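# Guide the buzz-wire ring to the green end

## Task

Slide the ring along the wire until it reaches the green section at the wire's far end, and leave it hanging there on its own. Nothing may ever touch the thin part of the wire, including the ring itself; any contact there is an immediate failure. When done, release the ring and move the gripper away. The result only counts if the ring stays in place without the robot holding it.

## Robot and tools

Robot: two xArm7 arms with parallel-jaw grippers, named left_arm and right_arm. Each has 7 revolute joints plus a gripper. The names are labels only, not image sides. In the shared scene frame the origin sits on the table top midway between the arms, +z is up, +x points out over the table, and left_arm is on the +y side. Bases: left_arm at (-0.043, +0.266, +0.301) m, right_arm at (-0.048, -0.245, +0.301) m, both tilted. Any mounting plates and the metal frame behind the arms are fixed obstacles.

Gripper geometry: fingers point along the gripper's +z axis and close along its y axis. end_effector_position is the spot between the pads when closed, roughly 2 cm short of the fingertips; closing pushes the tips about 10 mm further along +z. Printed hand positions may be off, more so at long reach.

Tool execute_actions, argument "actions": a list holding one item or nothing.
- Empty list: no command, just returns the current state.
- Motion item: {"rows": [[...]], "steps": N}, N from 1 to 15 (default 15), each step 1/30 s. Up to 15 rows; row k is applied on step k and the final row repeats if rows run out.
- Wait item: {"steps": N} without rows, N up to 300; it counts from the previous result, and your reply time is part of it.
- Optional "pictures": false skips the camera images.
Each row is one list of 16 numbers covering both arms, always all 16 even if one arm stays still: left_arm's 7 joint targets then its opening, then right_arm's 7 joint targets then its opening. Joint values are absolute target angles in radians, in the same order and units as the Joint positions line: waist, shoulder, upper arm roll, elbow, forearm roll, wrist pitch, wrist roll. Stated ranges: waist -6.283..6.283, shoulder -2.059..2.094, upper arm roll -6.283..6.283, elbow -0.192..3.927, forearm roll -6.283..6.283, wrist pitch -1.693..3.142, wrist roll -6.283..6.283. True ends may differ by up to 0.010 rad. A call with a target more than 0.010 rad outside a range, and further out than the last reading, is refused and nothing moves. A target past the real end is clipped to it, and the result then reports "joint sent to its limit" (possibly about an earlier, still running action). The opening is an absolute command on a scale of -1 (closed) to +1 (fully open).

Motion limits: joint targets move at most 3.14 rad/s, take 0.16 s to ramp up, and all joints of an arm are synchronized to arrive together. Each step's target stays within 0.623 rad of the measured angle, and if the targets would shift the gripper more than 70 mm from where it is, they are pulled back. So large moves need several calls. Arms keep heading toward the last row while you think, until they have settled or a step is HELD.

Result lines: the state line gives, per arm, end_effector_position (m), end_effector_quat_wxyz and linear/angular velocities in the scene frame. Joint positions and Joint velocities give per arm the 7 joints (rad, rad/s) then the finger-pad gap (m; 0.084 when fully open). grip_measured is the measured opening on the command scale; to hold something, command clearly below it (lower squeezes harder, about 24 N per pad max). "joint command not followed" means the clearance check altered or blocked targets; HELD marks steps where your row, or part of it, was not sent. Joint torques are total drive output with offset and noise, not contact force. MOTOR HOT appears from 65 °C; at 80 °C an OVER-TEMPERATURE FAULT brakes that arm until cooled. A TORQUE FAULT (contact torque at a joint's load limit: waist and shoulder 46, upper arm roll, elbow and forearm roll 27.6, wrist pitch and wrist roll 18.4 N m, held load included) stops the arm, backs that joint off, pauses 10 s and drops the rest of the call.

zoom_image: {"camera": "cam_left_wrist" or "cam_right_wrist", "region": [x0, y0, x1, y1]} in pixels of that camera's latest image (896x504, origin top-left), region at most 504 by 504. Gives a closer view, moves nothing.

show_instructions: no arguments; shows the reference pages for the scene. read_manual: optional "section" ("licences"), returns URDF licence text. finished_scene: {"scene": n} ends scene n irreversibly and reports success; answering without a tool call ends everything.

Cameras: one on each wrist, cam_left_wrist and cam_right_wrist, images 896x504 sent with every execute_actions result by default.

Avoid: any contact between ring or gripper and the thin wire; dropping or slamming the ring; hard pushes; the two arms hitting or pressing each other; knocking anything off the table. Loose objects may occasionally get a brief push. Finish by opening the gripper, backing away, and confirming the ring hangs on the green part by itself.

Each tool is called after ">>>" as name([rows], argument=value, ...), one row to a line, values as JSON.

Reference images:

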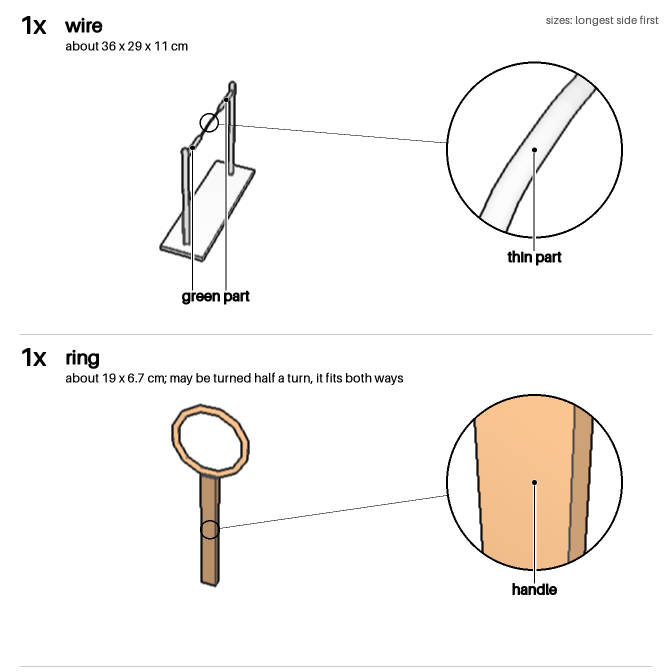

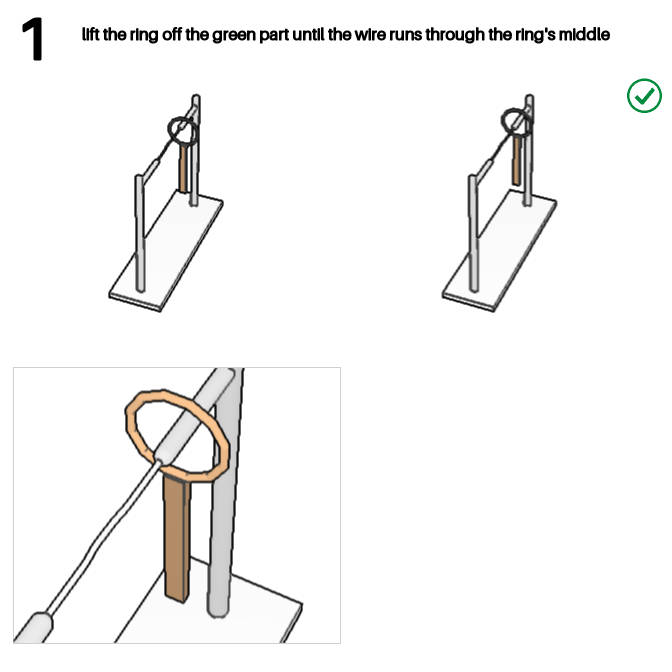

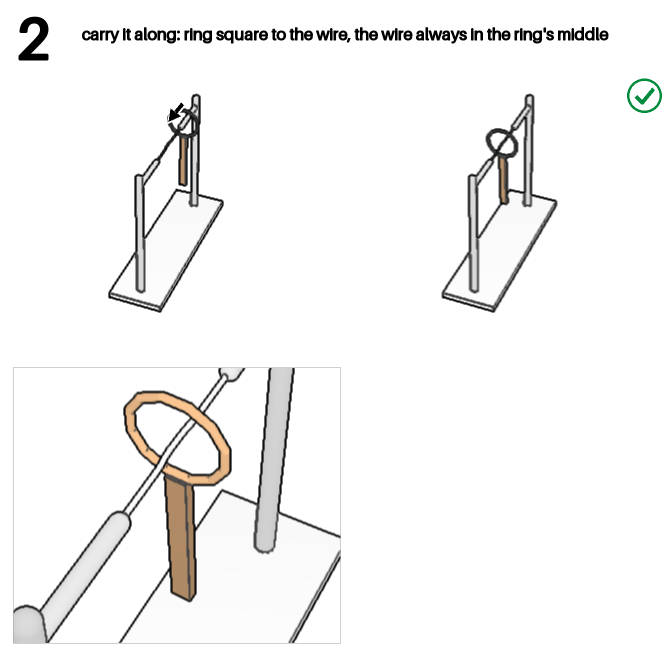

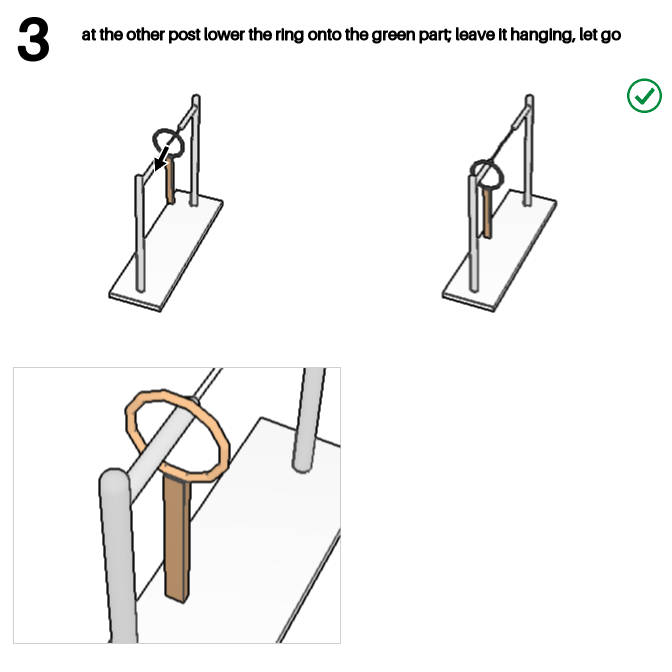

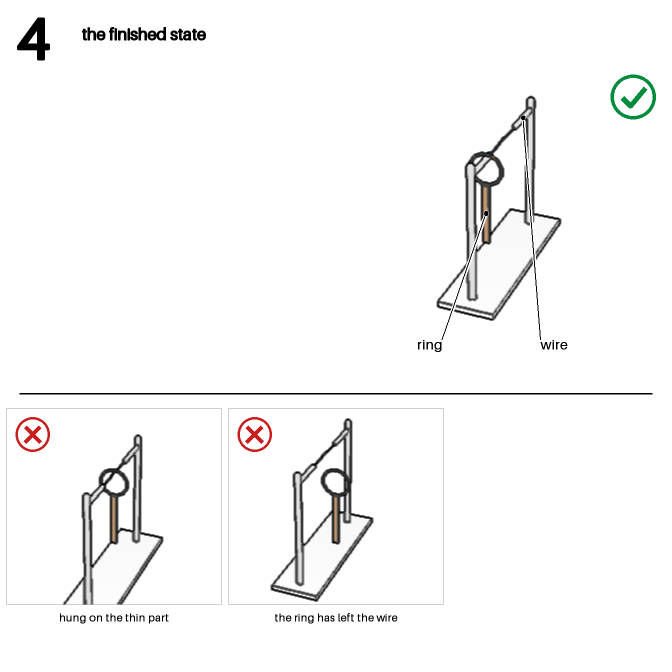

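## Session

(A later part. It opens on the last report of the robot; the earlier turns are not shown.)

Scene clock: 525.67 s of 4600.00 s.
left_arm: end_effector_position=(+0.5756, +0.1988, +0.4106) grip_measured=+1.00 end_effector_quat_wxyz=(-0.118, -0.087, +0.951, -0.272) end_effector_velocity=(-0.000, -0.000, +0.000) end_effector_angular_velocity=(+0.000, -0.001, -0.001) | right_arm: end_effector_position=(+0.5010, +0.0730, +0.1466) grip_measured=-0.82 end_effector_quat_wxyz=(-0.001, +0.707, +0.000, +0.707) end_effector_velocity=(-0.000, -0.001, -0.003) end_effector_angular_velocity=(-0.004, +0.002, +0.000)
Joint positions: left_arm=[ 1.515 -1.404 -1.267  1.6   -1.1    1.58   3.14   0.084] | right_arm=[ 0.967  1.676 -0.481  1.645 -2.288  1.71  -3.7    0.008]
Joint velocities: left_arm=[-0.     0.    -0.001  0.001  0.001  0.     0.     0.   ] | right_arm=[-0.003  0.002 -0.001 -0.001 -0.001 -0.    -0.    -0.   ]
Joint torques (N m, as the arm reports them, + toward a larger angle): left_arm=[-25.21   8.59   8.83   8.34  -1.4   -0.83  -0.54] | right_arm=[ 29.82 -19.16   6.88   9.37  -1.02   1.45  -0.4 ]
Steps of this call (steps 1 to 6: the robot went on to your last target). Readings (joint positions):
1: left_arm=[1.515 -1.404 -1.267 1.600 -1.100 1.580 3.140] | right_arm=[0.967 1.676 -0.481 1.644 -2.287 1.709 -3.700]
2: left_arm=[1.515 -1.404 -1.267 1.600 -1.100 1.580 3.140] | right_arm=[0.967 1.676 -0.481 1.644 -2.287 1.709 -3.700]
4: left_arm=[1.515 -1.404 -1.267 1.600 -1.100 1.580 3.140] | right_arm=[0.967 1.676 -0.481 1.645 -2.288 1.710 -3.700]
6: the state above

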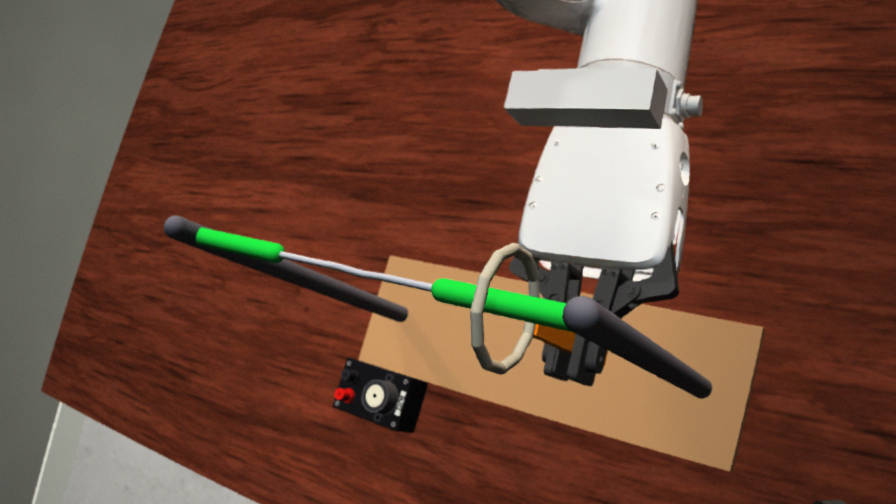

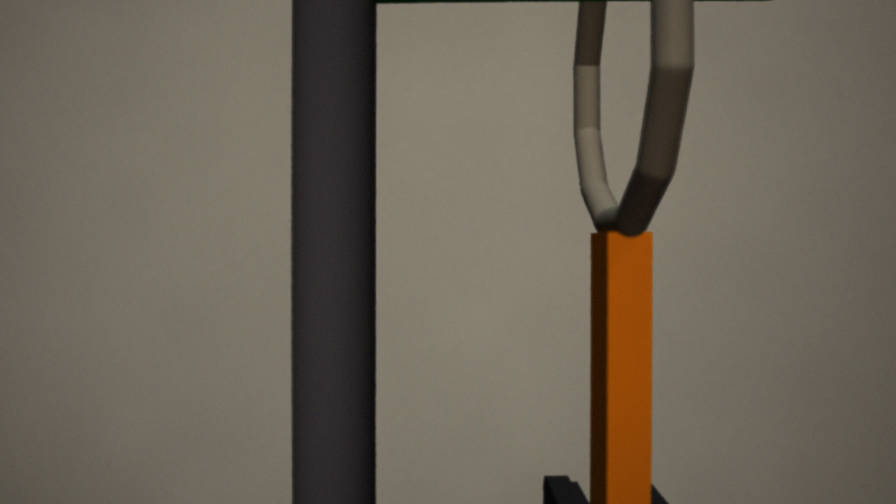

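>>> execute_actions([
  {"rows":[[1.515,-1.404,-1.267,1.6,-1.1,1.58,3.14,1,0.9625,1.6789,-0.4811,1.6486,-2.2903,1.7099,-3.7,-1],[1.515,-1.404,-1.267,1.6,-1.1,1.58,3.14,1,0.9625,1.6789,-0.4811,1.6486,-2.2903,1.7099,-3.7,-1],[1.515,-1.404,-1.267,1.6,-1.1,1.58,3.14,1,0.9625,1.6789,-0.4811,1.6486,-2.2903,1.7099,-3.7,-1],[1.515,-1.404,-1.267,1.6,-1.1,1.58,3.14,1,0.9625,1.6789,-0.4811,1.6486,-2.2903,1.7099,-3.7,-1],[1.515,-1.404,-1.267,1.6,-1.1,1.58,3.14,1,0.9625,1.6789,-0.4811,1.6486,-2.2903,1.7099,-3.7,-1],[1.515,-1.404,-1.267,1.6,-1.1,1.58,3.14,1,0.9625,1.6789,-0.4811,1.6486,-2.2903,1.7099,-3.7,-1],[1.515,-1.404,-1.267,1.6,-1.1,1.58,3.14,1,0.9625,1.6789,-0.4811,1.6486,-2.2903,1.7099,-3.7,-0.85],[1.515,-1.404,-1.267,1.6,-1.1,1.58,3.14,1,0.9625,1.6789,-0.4811,1.6486,-2.2903,1.7099,-3.7,-0.78],[1.515,-1.404,-1.267,1.6,-1.1,1.58,3.14,1,0.9625,1.6789,-0.4811,1.6486,-2.2903,1.7099,-3.7,-0.7],[1.515,-1.404,-1.267,1.6,-1.1,1.58,3.14,1,0.9625,1.6789,-0.4811,1.6486,-2.2903,1.7099,-3.7,-0.6],[1.515,-1.404,-1.267,1.6,-1.1,1.58,3.14,1,0.9625,1.6789,-0.4811,1.6486,-2.2903,1.7099,-3.7,-0.45],[1.515,-1.404,-1.267,1.6,-1.1,1.58,3.14,1,0.9625,1.6789,-0.4811,1.6486,-2.2903,1.7099,-3.7,-0.3],[1.515,-1.404,-1.267,1.6,-1.1,1.58,3.14,1,0.9625,1.6789,-0.4811,1.6486,-2.2903,1.7099,-3.7,-0.2]],"steps":15},
], pictures=false)

>>> execute_actions([
  {"rows":[[1.515,-1.404,-1.267,1.6,-1.1,1.58,3.14,1,0.9575,1.682,-0.4448,1.6205,-2.2945,1.7592,-3.7,-0.2],[1.515,-1.404,-1.267,1.6,-1.1,1.58,3.14,1,0.9575,1.682,-0.4448,1.6205,-2.2945,1.7592,-3.7,-0.2],[1.515,-1.404,-1.267,1.6,-1.1,1.58,3.14,1,0.9575,1.682,-0.4448,1.6205,-2.2945,1.7592,-3.7,-0.2],[1.515,-1.404,-1.267,1.6,-1.1,1.58,3.14,1,0.9524,1.685,-0.4086,1.5925,-2.2987,1.8084,-3.7,-0.2],[1.515,-1.404,-1.267,1.6,-1.1,1.58,3.14,1,0.9524,1.685,-0.4086,1.5925,-2.2987,1.8084,-3.7,-0.2],[1.515,-1.404,-1.267,1.6,-1.1,1.58,3.14,1,0.9524,1.685,-0.4086,1.5925,-2.2987,1.8084,-3.7,-0.2],[1.515,-1.404,-1.267,1.6,-1.1,1.58,3.14,1,0.9474,1.688,-0.3723,1.5644,-2.3029,1.8577,-3.7,-0.2],[1.515,-1.404,-1.267,1.6,-1.1,1.58,3.14,1,0.9474,1.688,-0.3723,1.5644,-2.3029,1.8577,-3.7,-0.2],[1.515,-1.404,-1.267,1.6,-1.1,1.58,3.14,1,0.9474,1.688,-0.3723,1.5644,-2.3029,1.8577,-3.7,-0.2],[1.515,-1.404,-1.267,1.6,-1.1,1.58,3.14,1,0.9423,1.6909,-0.336,1.5363,-2.3071,1.9069,-3.7,-0.2]],"steps":15},
])

Scene clock: 564.87 s of 4600.00 s.
left_arm: end_effector_position=(+0.5756, +0.1988, +0.4106) grip_measured=+1.00 end_effector_quat_wxyz=(-0.118, -0.087, +0.951, -0.272) end_effector_velocity=(+0.000, +0.001, -0.000) end_effector_angular_velocity=(+0.002, -0.000, +0.001) | right_arm: end_effector_position=(+0.5012, +0.0729, +0.1450) grip_measured=-0.33 end_effector_quat_wxyz=(-0.001, +0.707, +0.000, +0.707) end_effector_velocity=(-0.000, -0.001, -0.001) end_effector_angular_velocity=(-0.002, +0.001, +0.001)
Joint positions: left_arm=[ 1.515 -1.404 -1.267  1.6   -1.1    1.58   3.14   0.084] | right_arm=[ 0.963  1.679 -0.481  1.649 -2.29   1.71  -3.7    0.03 ]
Joint velocities: left_arm=[ 0.    -0.     0.    -0.     0.002 -0.001 -0.001  0.   ] | right_arm=[-0.001  0.    -0.001 -0.002  0.    -0.     0.     0.066]
Joint torques (N m, as the arm reports them, + toward a larger angle): left_arm=[-24.7    7.69   8.37   8.33  -1.95  -0.95  -0.49] | right_arm=[ 29.35 -19.3    7.04   9.16  -1.03   1.45  -0.3 ]
Steps of this call (steps 1 to 15: the robot went on to your last target; steps 16 to 90: nothing new was sent; then 35.70 s passed at rest; steps 91 to 105: all 15 steps of this action). Readings (joint positions):
91: left_arm=[1.515 -1.404 -1.267 1.600 -1.100 1.580 3.140] | right_arm=[0.966 1.676 -0.481 1.645 -2.288 1.710 -3.700]
92: left_arm=[1.515 -1.404 -1.267 1.600 -1.100 1.580 3.140] | right_arm=[0.966 1.677 -0.481 1.645 -2.288 1.710 -3.700]
94: left_arm=[1.515 -1.404 -1.267 1.600 -1.100 1.580 3.140] | right_arm=[0.964 1.678 -0.481 1.647 -2.289 1.710 -3.700]
98: left_arm=[1.515 -1.404 -1.267 1.600 -1.100 1.580 3.140] | right_arm=[0.963 1.679 -0.481 1.648 -2.290 1.710 -3.700]
105: the state above

Scene clock: 565.37 s of 4600.00 s.
left_arm: end_effector_position=(+0.5756, +0.1988, +0.4106) grip_measured=+1.00 end_effector_quat_wxyz=(-0.118, -0.087, +0.951, -0.272) end_effector_velocity=(+0.000, +0.000, +0.000) end_effector_angular_velocity=(-0.001, -0.001, +0.000) | right_arm: end_effector_position=(+0.4333, +0.0736, +0.1448) grip_measured=-0.21 end_effector_quat_wxyz=(-0.001, +0.708, +0.001, +0.706) end_effector_velocity=(-0.082, +0.002, +0.003) end_effector_angular_velocity=(-0.003, +0.010, +0.020)
Joint positions: left_arm=[ 1.515 -1.404 -1.267  1.6   -1.1    1.58   3.14   0.084] | right_arm=[ 0.944  1.691 -0.346  1.544 -2.306  1.891 -3.7    0.035]
Joint velocities: left_arm=[-0.     0.     0.001 -0.    -0.001 -0.     0.     0.   ] | right_arm=[-0.019  0.021  0.154 -0.123 -0.017  0.197 -0.001  0.   ]
Joint torques (N m, as the arm reports them, + toward a larger angle): left_arm=[-25.59   7.92   8.56   8.26  -1.47  -0.69  -0.48] | right_arm=[ 26.29 -21.56   6.48   9.2   -0.99   1.61  -0.29]
Steps of this call (steps 1 to 15: all 15 steps of this action). Readings (joint positions):
1: left_arm=[1.515 -1.404 -1.267 1.600 -1.100 1.580 3.140] | right_arm=[0.963 1.679 -0.481 1.649 -2.290 1.710 -3.700]
2: left_arm=[1.515 -1.404 -1.267 1.600 -1.100 1.580 3.140] | right_arm=[0.962 1.679 -0.478 1.646 -2.291 1.716 -3.700]
4: left_arm=[1.515 -1.404 -1.267 1.600 -1.100 1.580 3.140] | right_arm=[0.960 1.679 -0.464 1.635 -2.292 1.736 -3.700]
8: left_arm=[1.515 -1.404 -1.267 1.600 -1.100 1.580 3.140] | right_arm=[0.954 1.685 -0.420 1.601 -2.297 1.791 -3.700]
15: the state above

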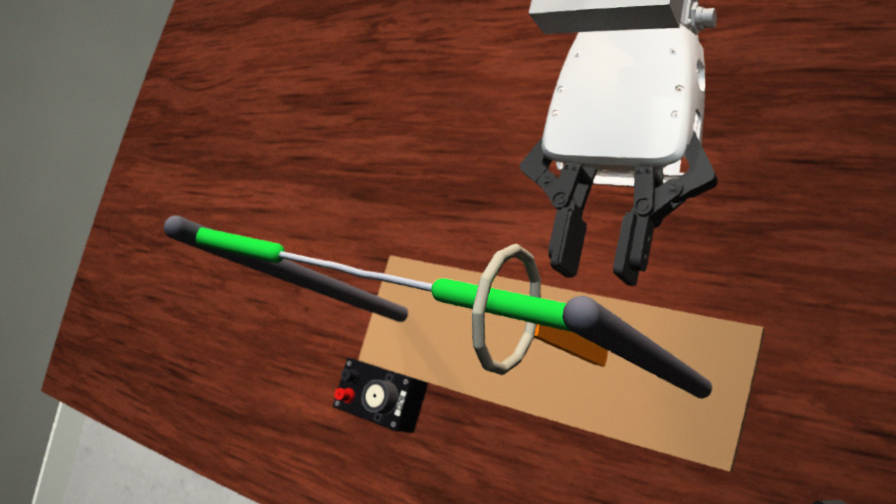

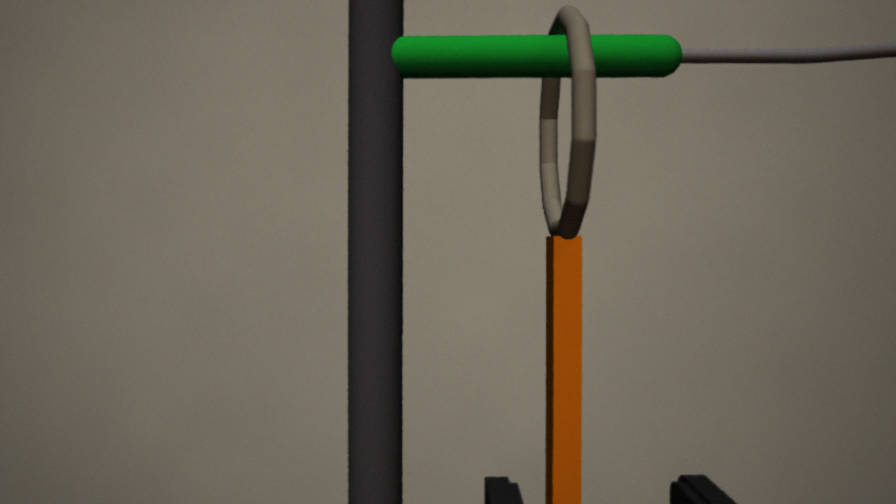

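>>> execute_actions([
  {"rows":[[1.515,-1.404,-1.267,1.75,-1.0,1.58,3.14,1,0.92,1.703,-0.21,1.44,-2.323,2.08,-3.7,-0.2]],"steps":15},
], pictures=false)

>>> execute_actions([
  {"steps":10},
])

Scene clock: 576.27 s of 4600.00 s.
left_arm: end_effector_position=(+0.5915, +0.1903, +0.4481) grip_measured=+1.00 end_effector_quat_wxyz=(-0.070, -0.031, +0.971, -0.228) end_effector_velocity=(+0.001, -0.004, +0.008) end_effector_angular_velocity=(+0.003, -0.020, -0.013) | right_arm: end_effector_position=(+0.3704, +0.0692, +0.1586) grip_measured=-0.21 end_effector_quat_wxyz=(-0.004, +0.705, -0.002, +0.709) end_effector_velocity=(-0.010, +0.001, -0.002) end_effector_angular_velocity=(-0.003, +0.010, +0.012)
Joint positions: left_arm=[ 1.516 -1.404 -1.267  1.747 -1.     1.58   3.14   0.084] | right_arm=[ 0.92   1.702 -0.212  1.442 -2.323  2.079 -3.7    0.035]
Joint velocities: left_arm=[-0.005 -0.001  0.     0.018  0.005 -0.     0.001  0.   ] | right_arm=[-0.001  0.005  0.014 -0.015 -0.001  0.009  0.001 -0.   ]
Joint torques (N m, as the arm reports them, + toward a larger angle): left_arm=[-26.01   8.68   8.37   8.78  -1.8   -1.24  -0.49] | right_arm=[ 24.61 -17.08  11.61   6.16  -1.24   1.37  -0.34]
Steps of this call (steps 1 to 30: the robot went on to your last target; steps 31 to 90: nothing new was sent; then 7.40 s passed at rest; steps 91 to 105: all 15 steps of this action). Readings (joint positions):
91: left_arm=[1.515 -1.404 -1.267 1.600 -1.100 1.580 3.140] | right_arm=[0.942 1.691 -0.336 1.536 -2.307 1.907 -3.700]
92: left_arm=[1.516 -1.404 -1.267 1.605 -1.095 1.580 3.140] | right_arm=[0.941 1.691 -0.332 1.533 -2.308 1.915 -3.700]
94: left_arm=[1.519 -1.403 -1.267 1.652 -1.061 1.580 3.140] | right_arm=[0.934 1.691 -0.296 1.507 -2.313 1.970 -3.700]
98: left_arm=[1.510 -1.405 -1.267 1.741 -1.011 1.579 3.140] | right_arm=[0.923 1.706 -0.218 1.445 -2.321 2.059 -3.700]
105: the state above

Scene clock: 576.60 s of 4600.00 s.
left_arm: end_effector_position=(+0.5915, +0.1895, +0.4494) grip_measured=+1.00 end_effector_quat_wxyz=(-0.068, -0.030, +0.971, -0.227) end_effector_velocity=(+0.000, +0.000, +0.001) end_effector_angular_velocity=(-0.000, -0.002, +0.002) | right_arm: end_effector_position=(+0.3691, +0.0694, +0.1583) grip_measured=-0.21 end_effector_quat_wxyz=(-0.005, +0.706, -0.001, +0.708) end_effector_velocity=(-0.000, +0.000, -0.000) end_effector_angular_velocity=(-0.001, -0.000, -0.000)
Joint positions: left_arm=[ 1.515 -1.404 -1.267  1.75  -1.     1.58   3.14   0.084] | right_arm=[ 0.92   1.703 -0.21   1.44  -2.323  2.08  -3.7    0.035]
Joint velocities: left_arm=[-0.     0.     0.002  0.001 -0.    -0.    -0.001 -0.   ] | right_arm=[-0.     0.001 -0.     0.001 -0.     0.    -0.001 -0.   ]
Joint torques (N m, as the arm reports them, + toward a larger angle): left_arm=[-26.07   8.03   8.17   8.65  -1.64  -1.24  -0.39] | right_arm=[ 24.55 -17.4   11.71   6.08  -1.33   1.4   -0.25]
Steps of this call (steps 1 to 10: the robot went on to your last target). Readings (joint positions):
1: left_arm=[1.516 -1.404 -1.267 1.748 -1.000 1.580 3.140] | right_arm=[0.920 1.702 -0.211 1.441 -2.323 2.079 -3.700]
2: left_arm=[1.516 -1.404 -1.267 1.749 -1.000 1.580 3.140] | right_arm=[0.920 1.702 -0.211 1.441 -2.323 2.080 -3.700]
4: left_arm=[1.515 -1.404 -1.267 1.749 -1.000 1.580 3.140] | right_arm=[0.920 1.703 -0.211 1.440 -2.323 2.080 -3.700]
8: left_arm=[1.515 -1.404 -1.267 1.750 -1.000 1.580 3.140] | right_arm=[0.920 1.703 -0.210 1.440 -2.323 2.080 -3.700]
10: the state above

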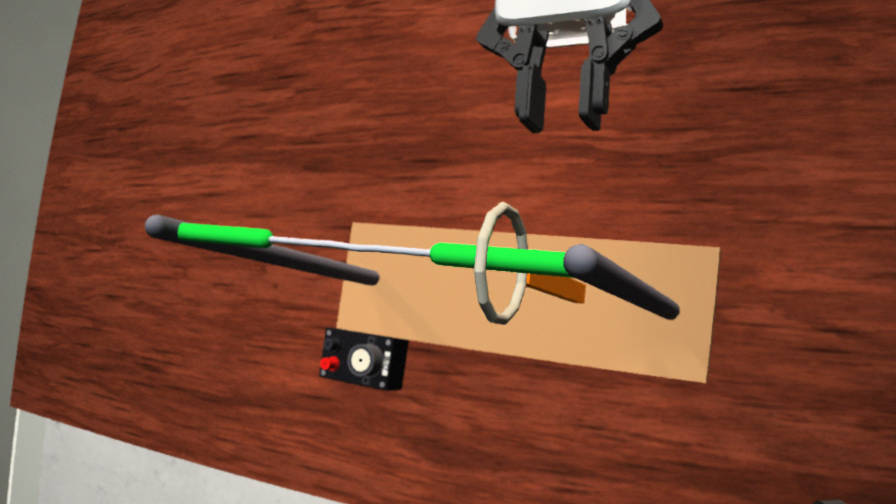

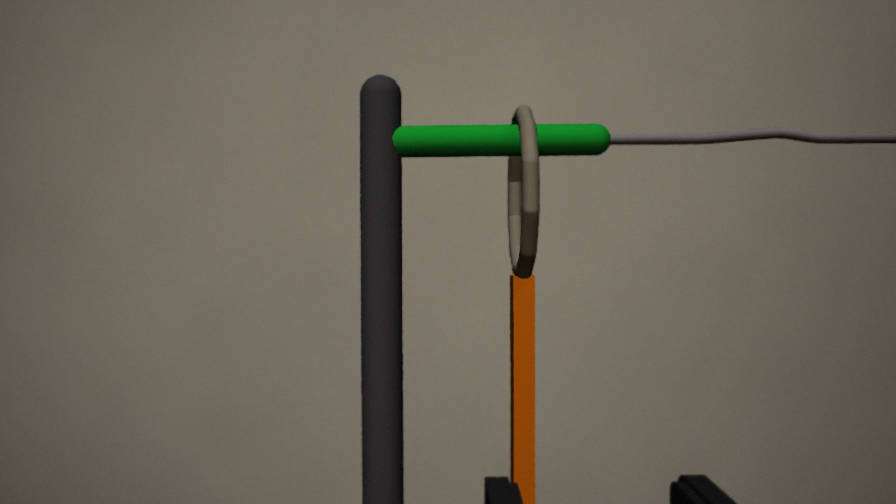

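>>> finished_scene(scene=1)

The scene is finished: the task was done.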